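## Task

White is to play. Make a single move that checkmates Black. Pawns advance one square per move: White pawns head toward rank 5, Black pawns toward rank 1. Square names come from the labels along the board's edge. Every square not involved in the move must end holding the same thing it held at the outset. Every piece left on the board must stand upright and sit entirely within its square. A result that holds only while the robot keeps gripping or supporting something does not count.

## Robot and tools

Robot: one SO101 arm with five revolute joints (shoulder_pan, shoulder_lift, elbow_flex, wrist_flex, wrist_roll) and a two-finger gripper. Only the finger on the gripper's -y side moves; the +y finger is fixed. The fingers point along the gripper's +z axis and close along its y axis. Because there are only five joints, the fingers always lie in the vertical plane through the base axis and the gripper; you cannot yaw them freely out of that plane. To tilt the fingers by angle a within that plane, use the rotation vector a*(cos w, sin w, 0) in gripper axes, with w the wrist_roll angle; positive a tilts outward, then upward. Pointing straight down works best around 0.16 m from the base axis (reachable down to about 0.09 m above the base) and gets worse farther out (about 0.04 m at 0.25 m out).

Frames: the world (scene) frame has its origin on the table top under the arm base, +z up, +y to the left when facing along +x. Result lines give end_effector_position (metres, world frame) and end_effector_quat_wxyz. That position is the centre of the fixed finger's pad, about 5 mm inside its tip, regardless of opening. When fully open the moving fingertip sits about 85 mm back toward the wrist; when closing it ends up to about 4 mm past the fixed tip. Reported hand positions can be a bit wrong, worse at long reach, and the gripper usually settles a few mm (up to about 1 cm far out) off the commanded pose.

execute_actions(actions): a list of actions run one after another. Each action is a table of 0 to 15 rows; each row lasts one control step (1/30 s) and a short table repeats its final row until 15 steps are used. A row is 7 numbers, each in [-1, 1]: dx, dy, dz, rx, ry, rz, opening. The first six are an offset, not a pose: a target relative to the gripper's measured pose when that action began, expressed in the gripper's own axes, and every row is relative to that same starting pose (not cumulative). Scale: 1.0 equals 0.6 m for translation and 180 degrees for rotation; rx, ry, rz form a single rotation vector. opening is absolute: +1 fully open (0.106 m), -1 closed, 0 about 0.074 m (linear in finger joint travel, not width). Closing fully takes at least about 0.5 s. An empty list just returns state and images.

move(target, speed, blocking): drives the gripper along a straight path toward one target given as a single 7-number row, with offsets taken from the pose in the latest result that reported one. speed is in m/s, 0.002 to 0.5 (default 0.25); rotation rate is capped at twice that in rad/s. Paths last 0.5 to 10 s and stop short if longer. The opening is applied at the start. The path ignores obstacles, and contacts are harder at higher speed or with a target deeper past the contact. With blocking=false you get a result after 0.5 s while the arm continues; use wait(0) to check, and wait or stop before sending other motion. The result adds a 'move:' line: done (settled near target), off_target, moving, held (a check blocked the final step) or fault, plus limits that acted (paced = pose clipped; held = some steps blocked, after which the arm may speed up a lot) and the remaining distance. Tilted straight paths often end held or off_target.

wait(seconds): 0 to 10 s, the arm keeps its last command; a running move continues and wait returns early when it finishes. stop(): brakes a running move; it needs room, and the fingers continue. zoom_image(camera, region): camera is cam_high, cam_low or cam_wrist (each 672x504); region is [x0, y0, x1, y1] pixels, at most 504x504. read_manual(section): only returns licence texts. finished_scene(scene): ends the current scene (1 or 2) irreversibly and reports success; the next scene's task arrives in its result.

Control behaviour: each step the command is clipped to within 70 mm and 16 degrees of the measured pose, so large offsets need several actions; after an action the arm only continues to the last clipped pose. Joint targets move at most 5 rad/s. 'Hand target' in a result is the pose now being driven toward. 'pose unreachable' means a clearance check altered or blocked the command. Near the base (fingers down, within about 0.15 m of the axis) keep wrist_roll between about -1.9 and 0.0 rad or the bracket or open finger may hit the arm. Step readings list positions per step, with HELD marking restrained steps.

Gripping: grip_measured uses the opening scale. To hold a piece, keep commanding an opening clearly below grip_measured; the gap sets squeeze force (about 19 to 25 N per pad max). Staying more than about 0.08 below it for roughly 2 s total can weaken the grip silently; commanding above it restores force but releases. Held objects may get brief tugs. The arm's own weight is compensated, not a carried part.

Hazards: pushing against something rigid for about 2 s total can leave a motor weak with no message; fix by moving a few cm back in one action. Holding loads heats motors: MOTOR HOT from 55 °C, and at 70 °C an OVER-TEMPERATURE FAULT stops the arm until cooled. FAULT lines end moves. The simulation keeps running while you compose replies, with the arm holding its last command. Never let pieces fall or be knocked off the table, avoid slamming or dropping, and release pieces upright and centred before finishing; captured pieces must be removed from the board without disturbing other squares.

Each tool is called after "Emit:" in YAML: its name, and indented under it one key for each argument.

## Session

Emit:
execute_actions:
  actions: []

Scene clock: 0.00 s.
end_effector_position=(+0.3296, -0.0206, +0.1028) grip_measured=+1.00 end_effector_quat_wxyz=(+0.362, -0.271, +0.881, -0.144)
Joint positions: [ 0.08   0.234 -0.168  0.706 -0.845  0.106]
Hand target: +0.330, -0.021, +0.103; +0.362, -0.271, +0.881, -0.144
camera_calibration (this result's frames):
cam_wrist: T_world_to_cam=[[0.348786, -0.812454, 0.467191, -0.184912], [-0.907106, -0.417965, -0.0496405, 0.308891], [0.2356, -0.406478, -0.882762, 0.078219], [0, 0, 0, 1]] pos_world=[0.326263, 0.0106677, 0.170771]

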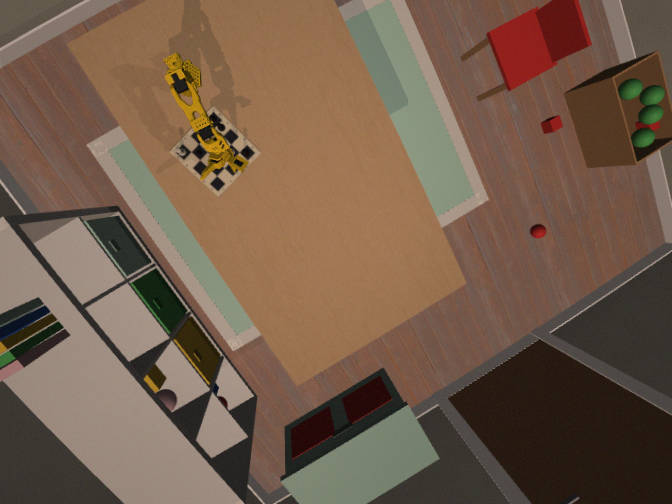

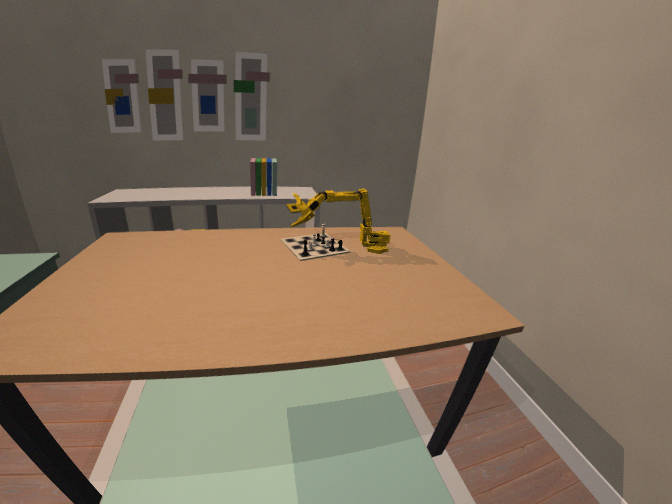

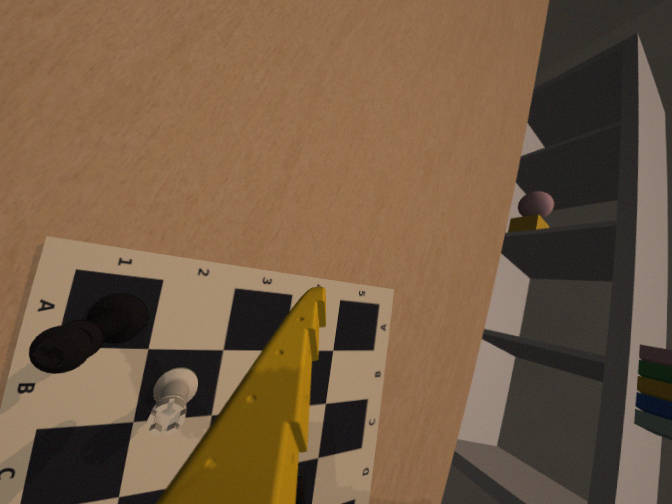

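Emit:
move:
  target: [0.08,0.066,-0.226,0,0,0.23,-0.6]

Emit:
zoom_image:
  camera: "cam_low"
  region: [275, 210, 355, 270]

Emit:
zoom_image:
  camera: "cam_wrist"
  region: [170, 60, 530, 400]

Scene clock: 2.10 s.
end_effector_position=(+0.1917, -0.0077, +0.1570) grip_measured=-0.59 end_effector_quat_wxyz=(+0.396, +0.051, +0.917, -0.010)
Joint positions: [ 0.08  -0.96   0.533  1.183 -1.553  0.033]
Hand target: +0.189, -0.009, +0.153; +0.389, +0.059, +0.920, -0.010
Off the commanded pose: 0.005 m, 1 deg.
move: done
camera_calibration (this result's frames):
cam_wrist: T_world_to_cam=[[-0.125312, -0.992106, -0.0047336, 0.0119935], [-0.975411, 0.124072, -0.182152, 0.229987], [0.181302, -0.0182087, -0.983259, 0.192964], [0, 0, 0, 1]] pos_world=[0.19085, -0.0131225, 0.231683]

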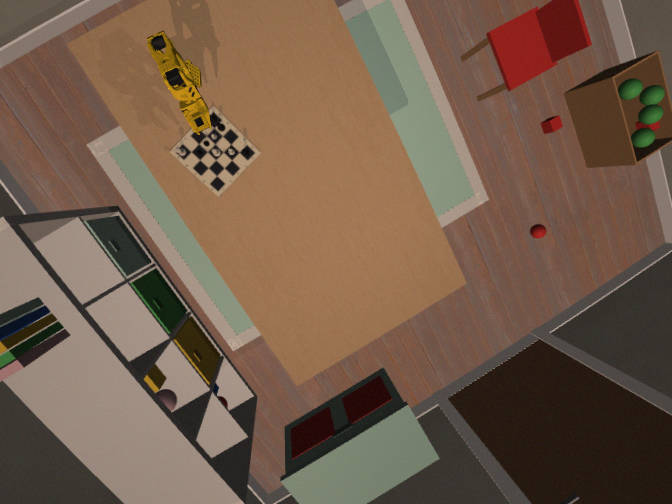

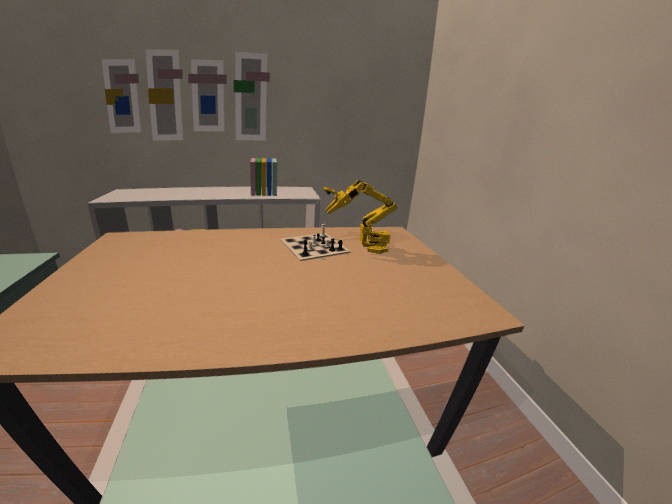

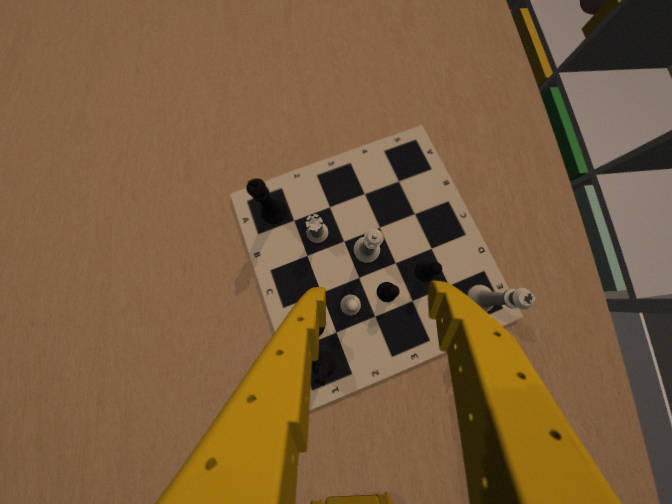

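Region (275, 210, 355, 270) of cam_low's 672x504 image, scaled by 6.300, with more detail than that image has; it fills the top 378 rows of this view, and the rest is white.

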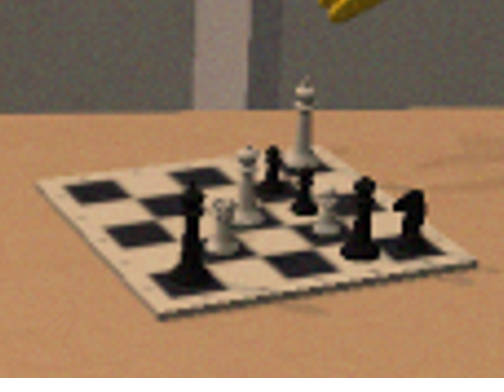

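Region (170, 60, 530, 400) of cam_wrist's 672x504 image, scaled by 1.400.

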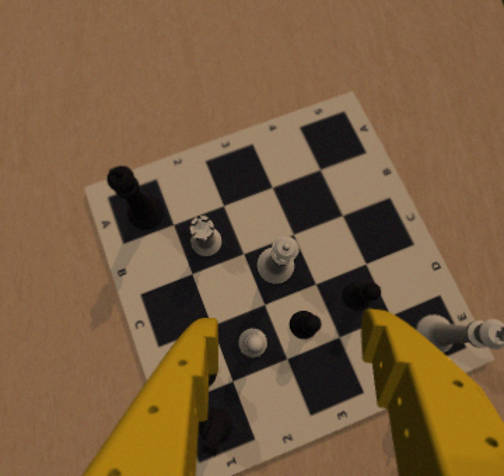

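Emit:
move:
  target: [0.04,-0.04,0.126,0.021,0.12,0.029,-0.6]
  speed: 0.15

Scene clock: 4.17 s.
end_effector_position=(+0.2259, -0.0318, +0.0869) grip_measured=-0.59 end_effector_quat_wxyz=(+0.215, +0.100, +0.971, -0.015)
Joint positions: [ 0.174 -0.286  0.343  1.08  -1.553  0.033]
Hand target: +0.228, -0.034, +0.087; +0.216, +0.107, +0.970, -0.016
Off the commanded pose: 0.003 m, 1 deg.
move: done
camera_calibration (this result's frames):
cam_wrist: T_world_to_cam=[[-0.215995, -0.976315, 0.0124723, 0.0114761], [-0.957004, 0.214221, 0.195584, 0.219465], [-0.193623, 0.0303091, -0.980608, 0.203401], [0, 0, 0, 1]] pos_world=[0.25189, -0.0419746, 0.156389]

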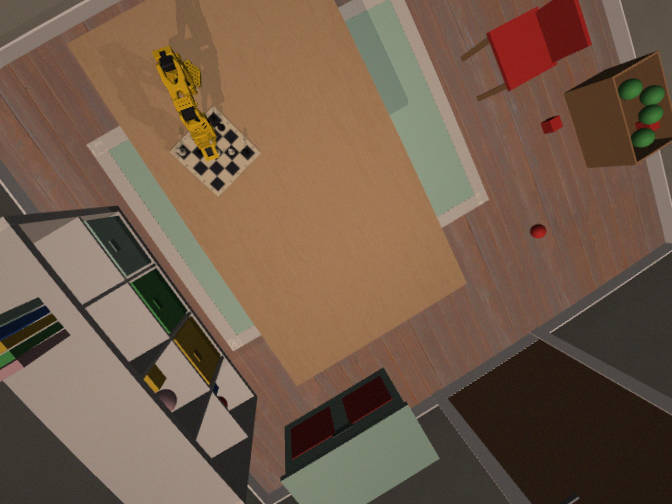

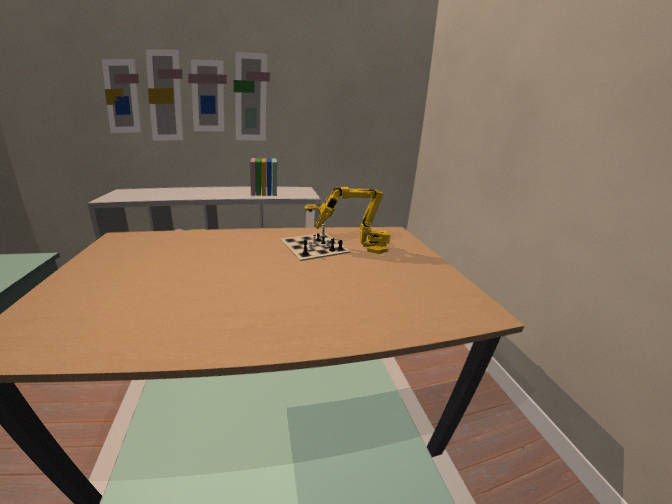

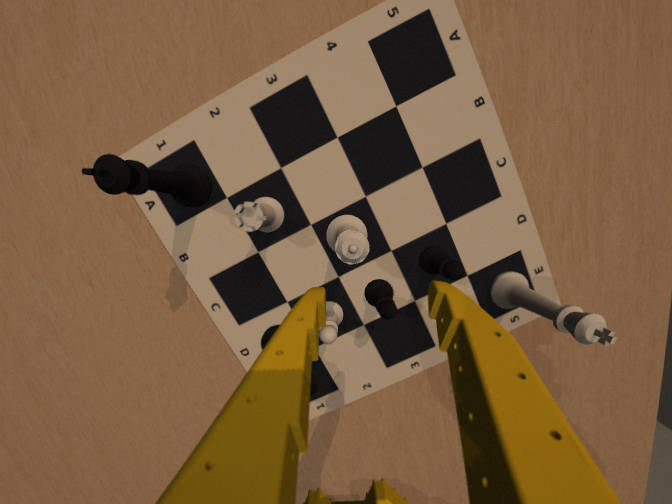

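Emit:
move:
  target: [0.032,-0.006,0.092,0.002,0,0.004,-0.64]
  speed: 0.07

Emit:
zoom_image:
  camera: "cam_low"
  region: [275, 210, 355, 270]

Scene clock: 5.53 s.
end_effector_position=(+0.2344, -0.0348, +0.0348) grip_measured=-0.63 end_effector_quat_wxyz=(+0.227, +0.102, +0.968, -0.017)
Joint positions: [ 0.18  -0.138  0.6    0.649 -1.553  0.03 ]
Hand target: +0.231, -0.036, +0.029; +0.215, +0.107, +0.971, -0.017
Off the commanded pose: 0.007 m, 1 deg.
move: done
camera_calibration (this result's frames):
cam_wrist: T_world_to_cam=[[-0.22227, -0.974919, 0.0113903, 0.0126204], [-0.960103, 0.220895, 0.171484, 0.240205], [-0.169699, 0.0271798, -0.985121, 0.148563], [0, 0, 0, 1]] pos_world=[0.258638, -0.0447943, 0.105017]

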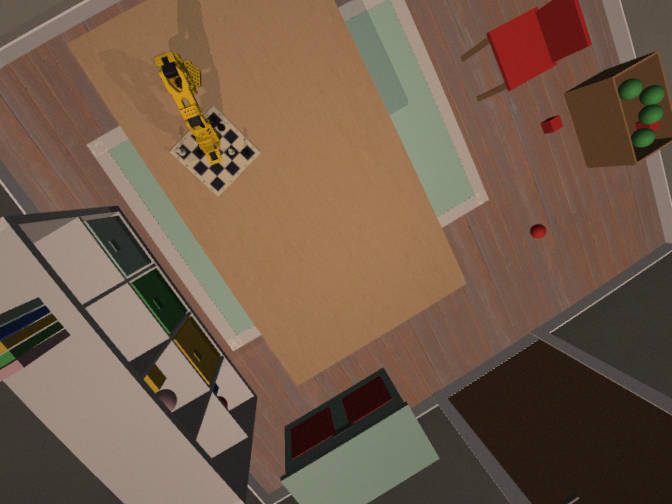

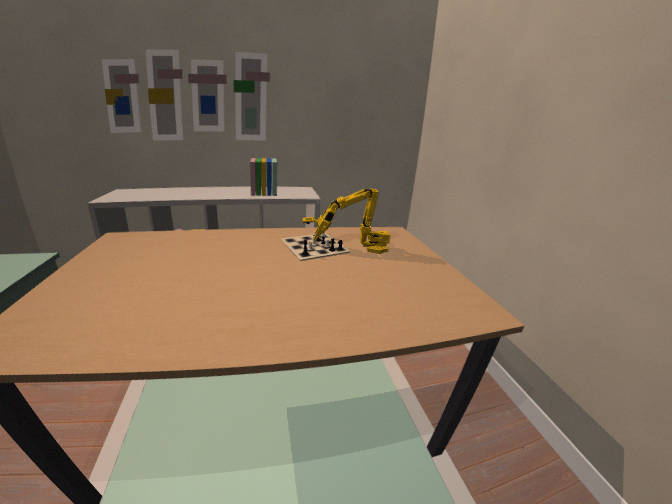

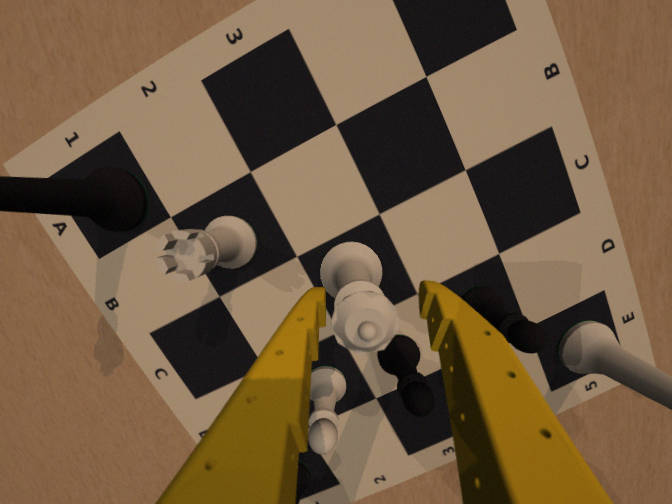

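Region (275, 210, 355, 270) of cam_low's 672x504 image, scaled by 6.300, with more detail than that image has; it fills the top 378 rows of this view, and the rest is white.

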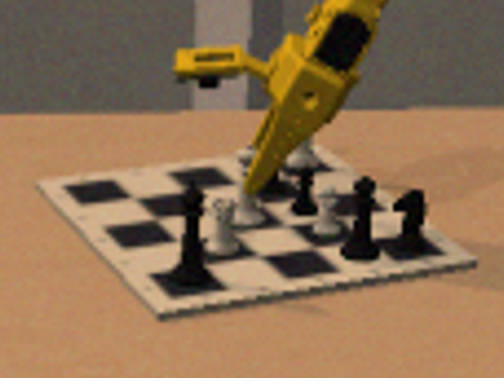

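Emit:
execute_actions:
  actions:
    - [[0,-0.002,0.002,0,0,0.001,-0.66],[-0.001,-0.004,0.004,0.001,0,0.003,-0.68],[-0.001,-0.006,0.006,0.002,0,0.004,-0.7],[-0.002,-0.008,0.008,0.003,0,0.006,-0.72],[-0.002,-0.01,0.01,0.003,0,0.007,-0.74],[-0.003,-0.012,0.012,0.004,0,0.008,-0.76]]
    - [[0,0,0,0,0,0,-0.79],[0,0,0,0,0,0,-0.82],[0,0,0,0,0,0,-0.84],[0,0,0,0,0,0,-0.86],[0,0,0,0,0,0,-0.88],[0,0,0,0,0,0,-0.9],[0,0,0,0,0,0,-0.92],[0,0,0,0,0,0,-0.94],[0,0,0,0,0,0,-0.96]]

Scene clock: 6.73 s.
end_effector_position=(+0.2358, -0.0402, +0.0299) grip_measured=-0.89 end_effector_quat_wxyz=(+0.225, +0.113, +0.968, -0.019)
Joint positions: [ 0.201 -0.098  0.594  0.618 -1.553  0.011]
Hand target: +0.236, -0.040, +0.030; +0.225, +0.113, +0.968, -0.019
Off the commanded pose: 0.000 m, 0 deg.
Step readings (end_effector_position; steps 1 to 15: 1st action; 16 to 30: 2nd action):
0: (+0.2344, -0.0348, +0.0348)
1: (+0.2344, -0.0348, +0.0348)
2: (+0.2344, -0.0348, +0.0348)
4: (+0.2346, -0.0356, +0.0340)
8: (+0.2344, -0.0389, +0.0293)
15: (+0.2358, -0.0402, +0.0299)
16: (+0.2358, -0.0402, +0.0299)
17: (+0.2358, -0.0402, +0.0299)
19: (+0.2358, -0.0402, +0.0299)
23: (+0.2358, -0.0402, +0.0299)
30: end_effector_position above
camera_calibration (this result's frames):
cam_wrist: T_world_to_cam=[[-0.243119, -0.969928, 0.011526, 0.0127613], [-0.954618, 0.241356, 0.174502, 0.242999], [-0.172037, 0.031422, -0.984589, 0.144802], [0, 0, 0, 1]] pos_world=[0.259985, -0.0508215, 0.100019]

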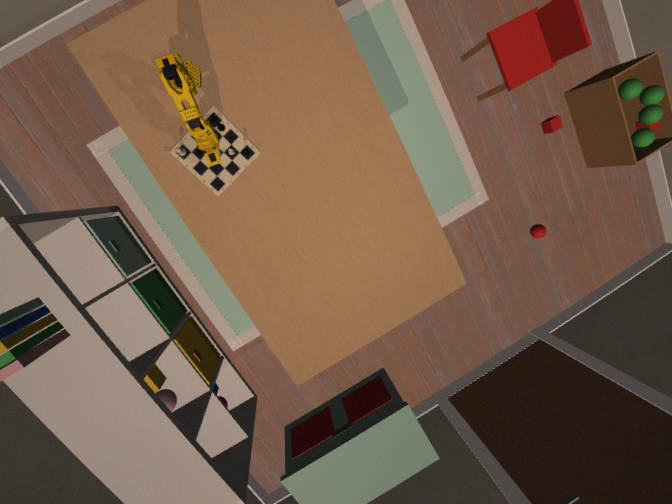

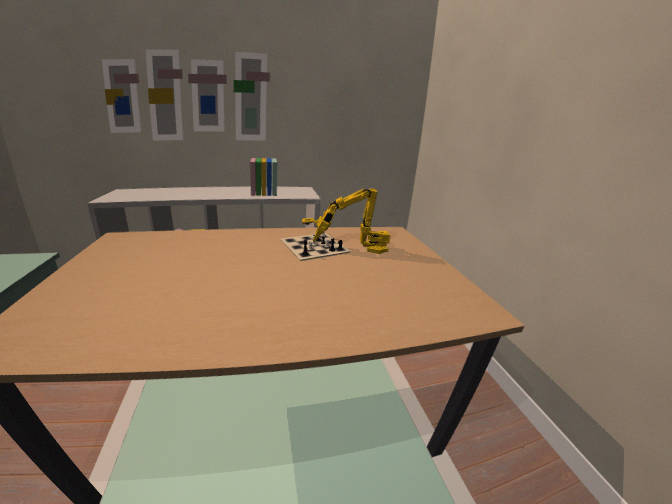

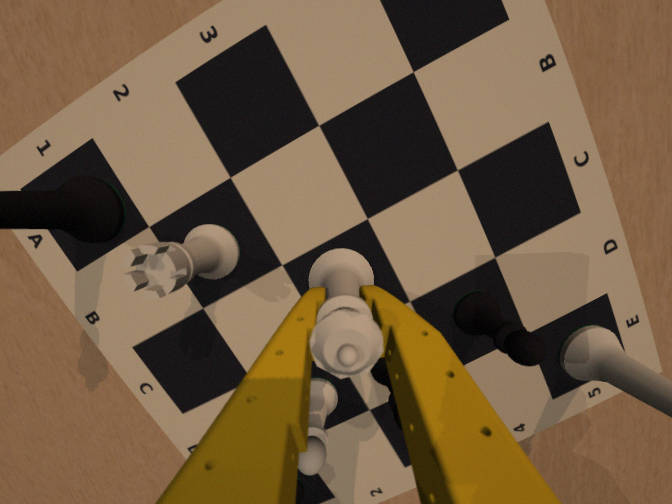

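Emit:
move:
  target: [-0.016,0,-0.03,0,0,0,-0.96]
  speed: 0.04

Emit:
move:
  target: [-0.108,0.055,0.046,-0.014,-0.006,-0.028,-0.96]
  speed: 0.08

Emit:
zoom_image:
  camera: "cam_low"
  region: [275, 210, 355, 270]

Scene clock: 7.73 s.
end_effector_position=(+0.2336, -0.0398, +0.0445) grip_measured=-0.89 end_effector_quat_wxyz=(+0.214, +0.113, +0.970, -0.018)
Joint positions: [ 0.201 -0.144  0.516  0.766 -1.553  0.011]
Hand target: +0.236, -0.041, +0.050; +0.224, +0.113, +0.968, -0.019
Off the commanded pose: 0.007 m, 1 deg.
move: done
camera_calibration (this result's frames):
cam_wrist: T_world_to_cam=[[-0.242848, -0.969983, 0.0125397, 0.0123874], [-0.95043, 0.240501, 0.197087, 0.236314], [-0.194186, 0.035944, -0.980306, 0.163898], [0, 0, 0, 1]] pos_world=[0.259435, -0.0507092, 0.11394]

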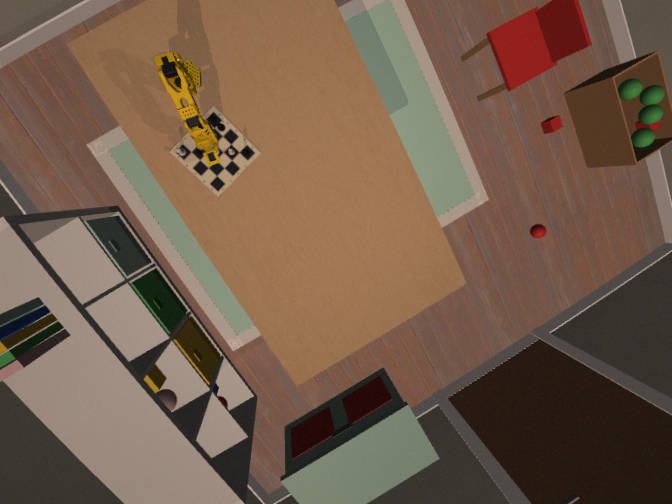

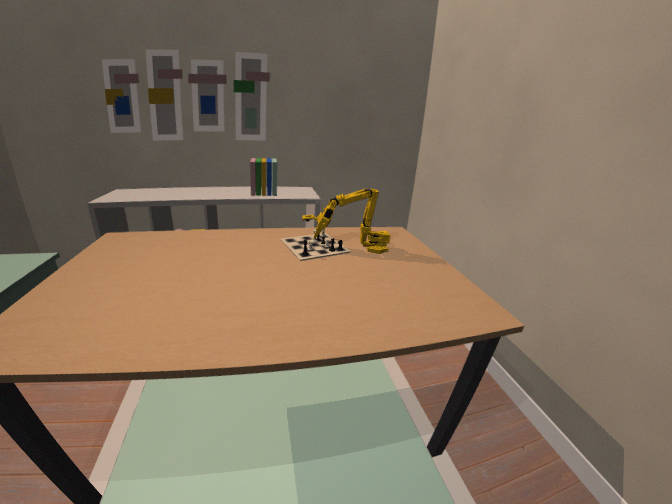

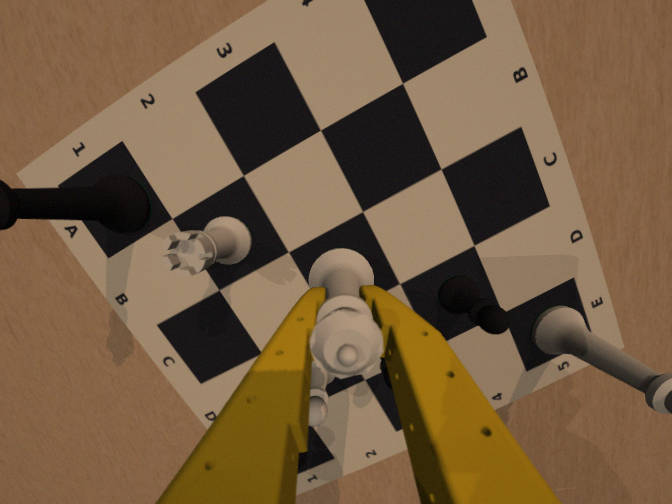

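Scene clock: 9.17 s.
end_effector_position=(+0.3094, -0.0252, +0.0494) grip_measured=-0.89 end_effector_quat_wxyz=(+0.231, +0.067, +0.971, -0.009)
Joint positions: [ 0.106  0.444 -0.288  0.948 -1.554  0.011]
Hand target: +0.309, -0.023, +0.047; +0.225, +0.065, +0.972, -0.007
Off the commanded pose: 0.003 m, 1 deg.
move: done
camera_calibration (this result's frames):
cam_wrist: T_world_to_cam=[[-0.151389, -0.98842, 0.0103616, 0.0162057], [-0.974837, 0.151027, 0.163962, 0.310755], [-0.163629, 0.0147212, -0.986412, 0.173282], [0, 0, 0, 1]] pos_world=[0.333743, -0.0334653, 0.119808]

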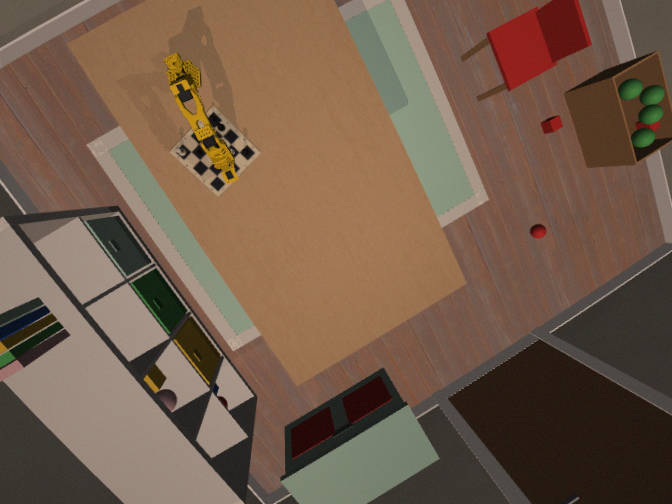

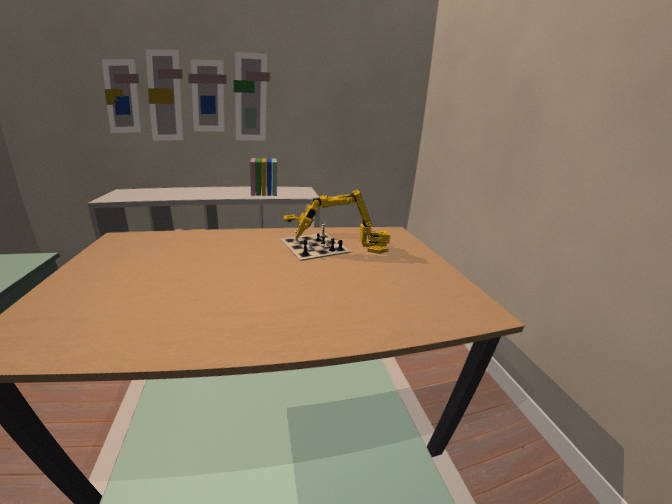

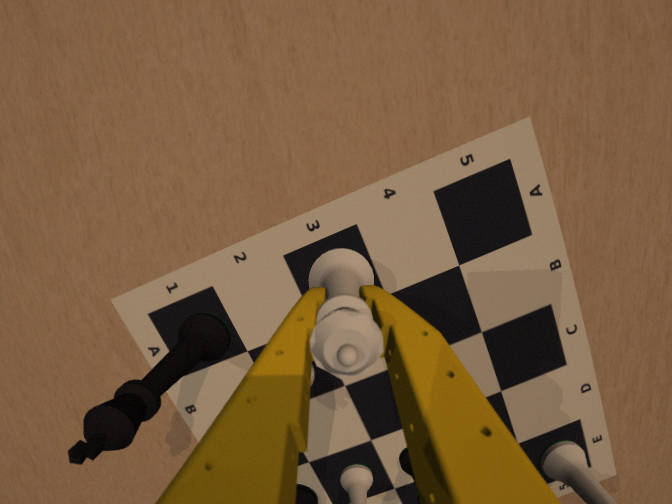

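Region (275, 210, 355, 270) of cam_low's 672x504 image, scaled by 6.300, with more detail than that image has; it fills the top 378 rows of this view, and the rest is white.

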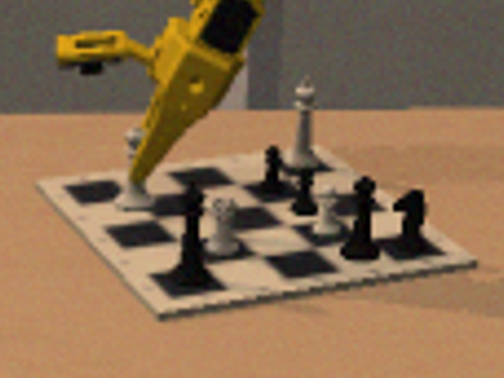

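Emit:
move:
  target: [0.0275,0.006,0.029,-0.002,0.01,-0.003,-0.96]
  speed: 0.035

Emit:
zoom_image:
  camera: "cam_low"
  region: [275, 210, 355, 270]

Scene clock: 10.20 s.
end_effector_position=(+0.3055, -0.0234, +0.0335) grip_measured=-0.89 end_effector_quat_wxyz=(+0.227, +0.065, +0.972, -0.008)
Joint positions: [ 0.102  0.444 -0.173  0.842 -1.554  0.011]
Hand target: +0.303, -0.021, +0.027; +0.216, +0.062, +0.974, -0.006
Off the commanded pose: 0.008 m, 1 deg.
move: done
camera_calibration (this result's frames):
cam_wrist: T_world_to_cam=[[-0.146742, -0.989116, 0.0107816, 0.0161431], [-0.973979, 0.146382, 0.173025, 0.308624], [-0.17272, 0.0148888, -0.984859, 0.15962], [0, 0, 0, 1]] pos_world=[0.330531, -0.0315861, 0.103629]

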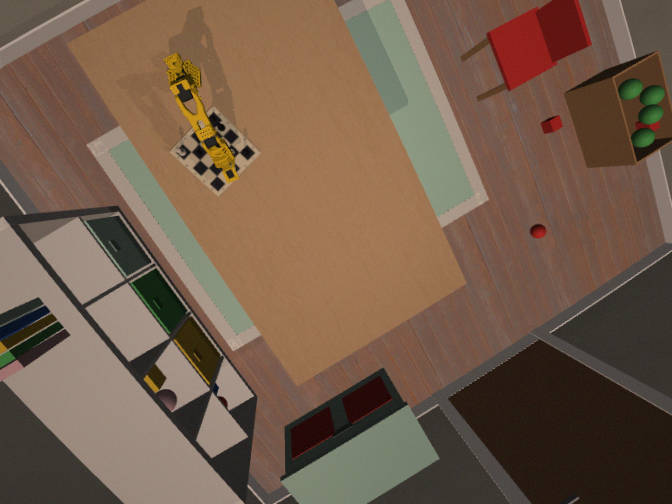

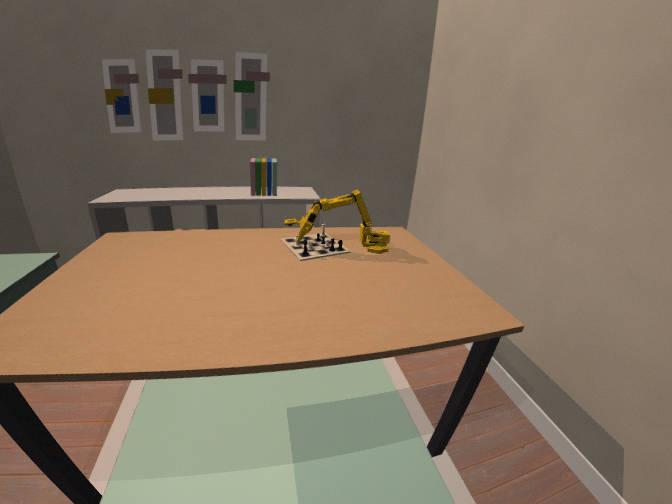

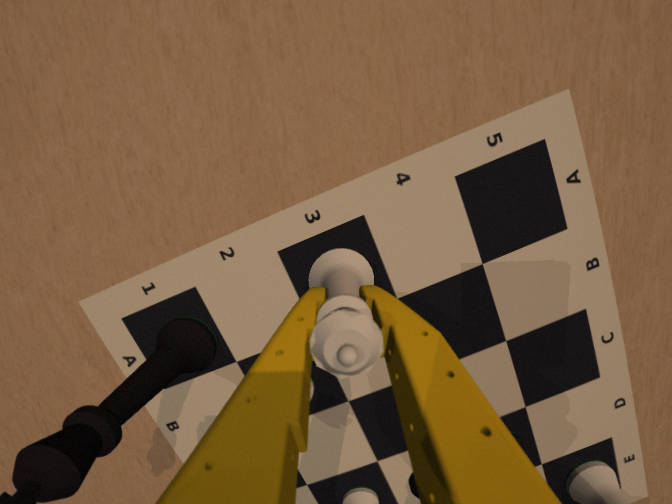

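Region (275, 210, 355, 270) of cam_low's 672x504 image, scaled by 6.300, with more detail than that image has; it fills the top 378 rows of this view, and the rest is white.

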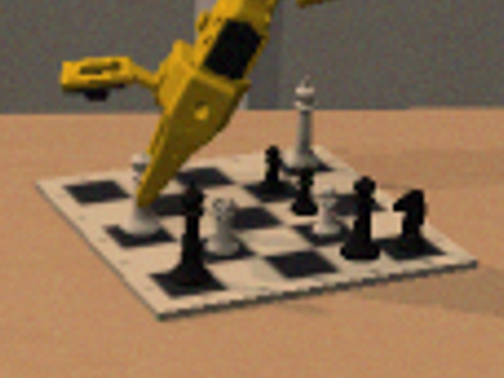

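About 3 mm more down.

Emit:
move:
  target: [0.011,0.003,0.014,0,0.007,0,-0.96]
  speed: 0.03

Scene clock: 11.00 s.
end_effector_position=(+0.3065, -0.0235, +0.0313) grip_measured=-0.89 end_effector_quat_wxyz=(+0.229, +0.065, +0.971, -0.008)
Joint positions: [ 0.102  0.453 -0.168  0.824 -1.554  0.011]
Hand target: +0.303, -0.021, +0.023; +0.216, +0.065, +0.974, -0.006
Off the commanded pose: 0.009 m, 2 deg.
move: done
camera_calibration (this result's frames):
cam_wrist: T_world_to_cam=[[-0.146791, -0.989111, 0.0105717, 0.0162357], [-0.974761, 0.146462, 0.168495, 0.310407], [-0.168209, 0.0144286, -0.985646, 0.1563], [0, 0, 0, 1]] pos_world=[0.331246, -0.031659, 0.101583]

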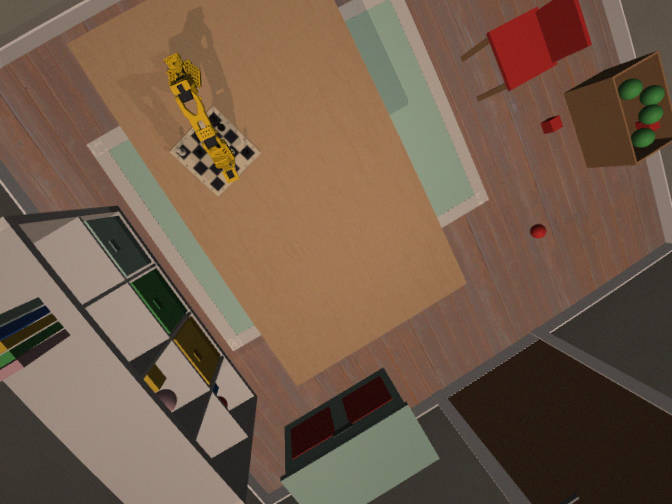

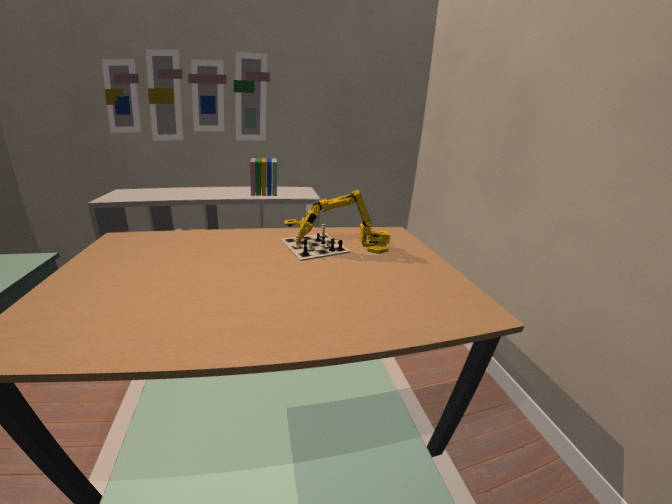

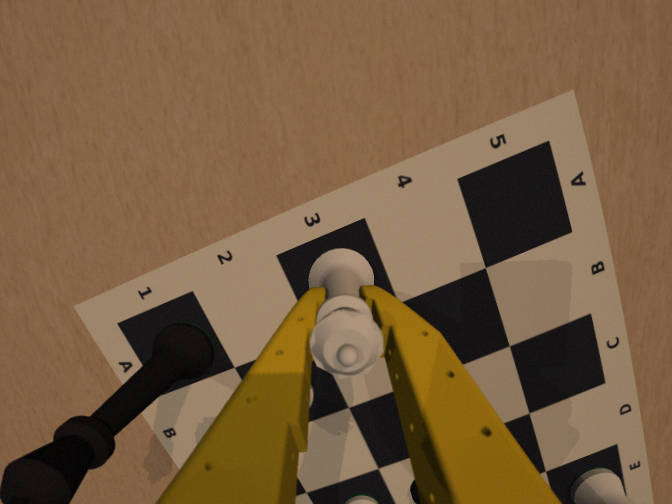

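Emit:
execute_actions:
  actions:
    - [[0,0,0,0,0,0,-0.9],[0,0,0,0,0,0,-0.85],[0,0,0,0,0,0,-0.8],[0,0,0,0,0,0,-0.75],[0,0,0,0,0,0,-0.68],[0,0,0,0,0,0,-0.65],[0,0,0,0,0,0,-0.65],[0,0.003,0,-0.001,0,-0.002,-0.65],[0,0.006,0,-0.002,0,-0.003,-0.65],[0,0.009,0,-0.002,0,-0.005,-0.65],[0,0.012,0,-0.003,0,-0.007,-0.65]]

Emit:
move:
  target: [-0.015,0.002,-0.09,0,0,0,-0.65]
  speed: 0.08

Scene clock: 11.67 s.
end_effector_position=(+0.3068, -0.0193, +0.0313) grip_measured=-0.66 end_effector_quat_wxyz=(+0.229, +0.058, +0.972, -0.006)
Joint positions: [ 0.088  0.453 -0.168  0.824 -1.554  0.027]
Hand target: +0.307, -0.016, +0.031; +0.229, +0.053, +0.972, -0.005
Off the commanded pose: 0.003 m, 1 deg.
Step readings (end_effector_position):
0: (+0.3065, -0.0235, +0.0313)
1: (+0.3065, -0.0235, +0.0313)
2: (+0.3065, -0.0235, +0.0313)
4: (+0.3065, -0.0235, +0.0313)
8: (+0.3065, -0.0235, +0.0313)
15: end_effector_position above
camera_calibration (this result's frames):
cam_wrist: T_world_to_cam=[[-0.133121, -0.991043, 0.0105717, 0.0162357], [-0.97669, 0.132991, 0.168495, 0.310407], [-0.168392, 0.0121051, -0.985646, 0.1563], [0, 0, 0, 1]] pos_world=[0.331652, -0.027083, 0.101583]

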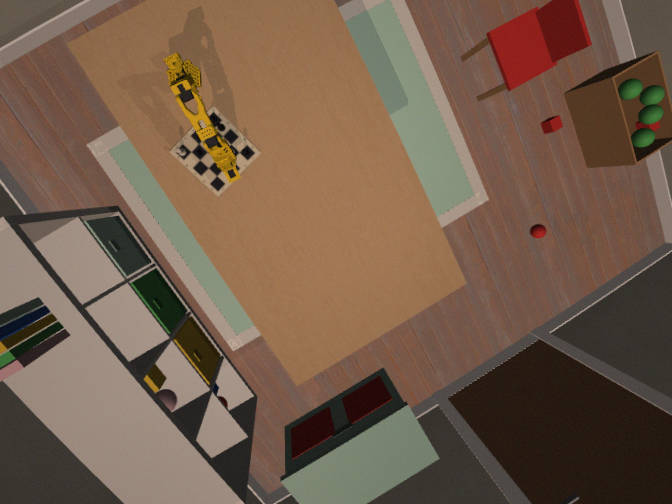

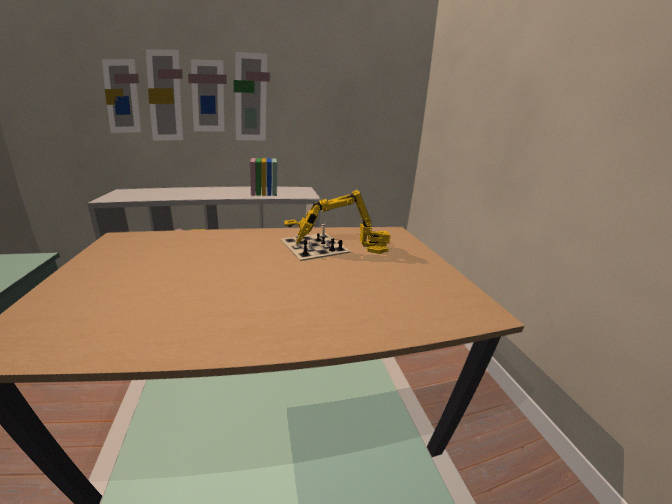

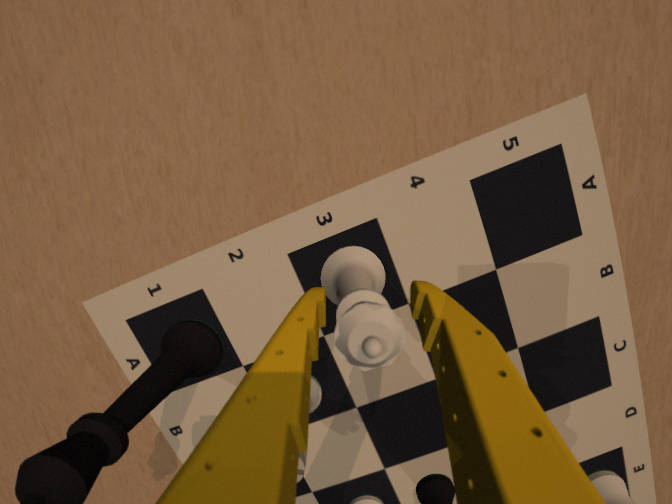

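Scene clock: 12.70 s.
end_effector_position=(+0.2897, -0.0178, +0.0772) grip_measured=-0.66 end_effector_quat_wxyz=(+0.218, +0.058, +0.974, -0.006)
Joint positions: [ 0.088  0.263 -0.239  1.106 -1.554  0.027]
Hand target: +0.291, -0.017, +0.084; +0.229, +0.058, +0.972, -0.006
Off the commanded pose: 0.007 m, 1 deg.
move: done
camera_calibration (this result's frames):
cam_wrist: T_world_to_cam=[[-0.132885, -0.991064, 0.0115493, 0.0148217], [-0.972859, 0.132653, 0.1896, 0.283002], [-0.189437, 0.0139591, -0.981794, 0.204408], [0, 0, 0, 1]] pos_world=[0.316013, -0.0257053, 0.146858]

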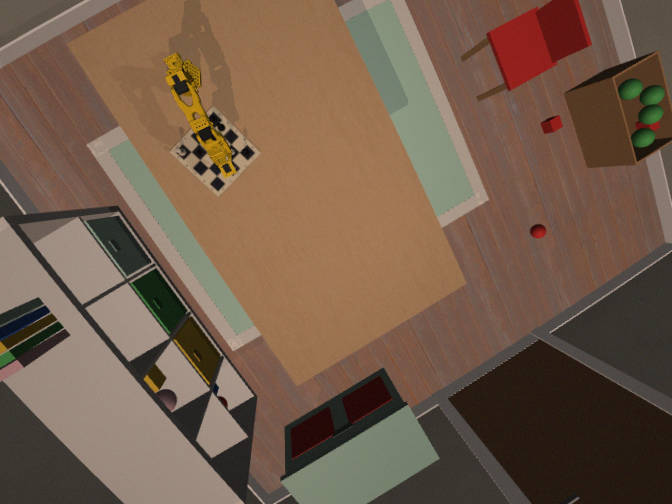

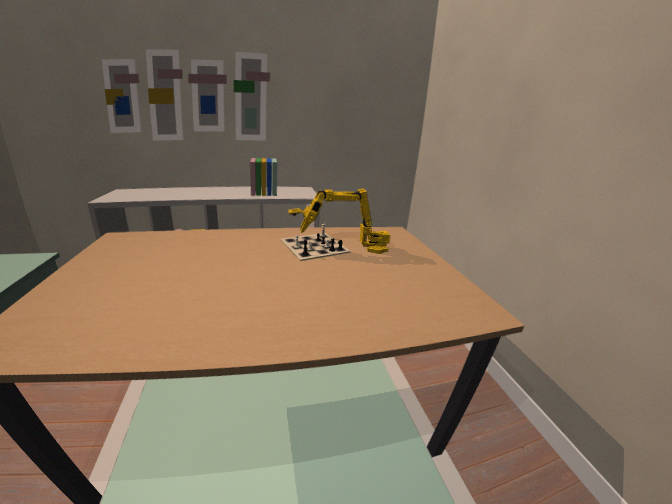

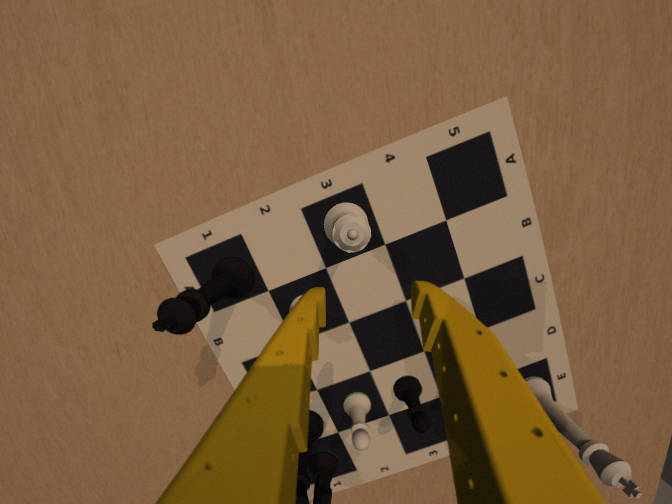

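Emit:
finished_scene:
  scene: 2

The scene is finished: the task was done.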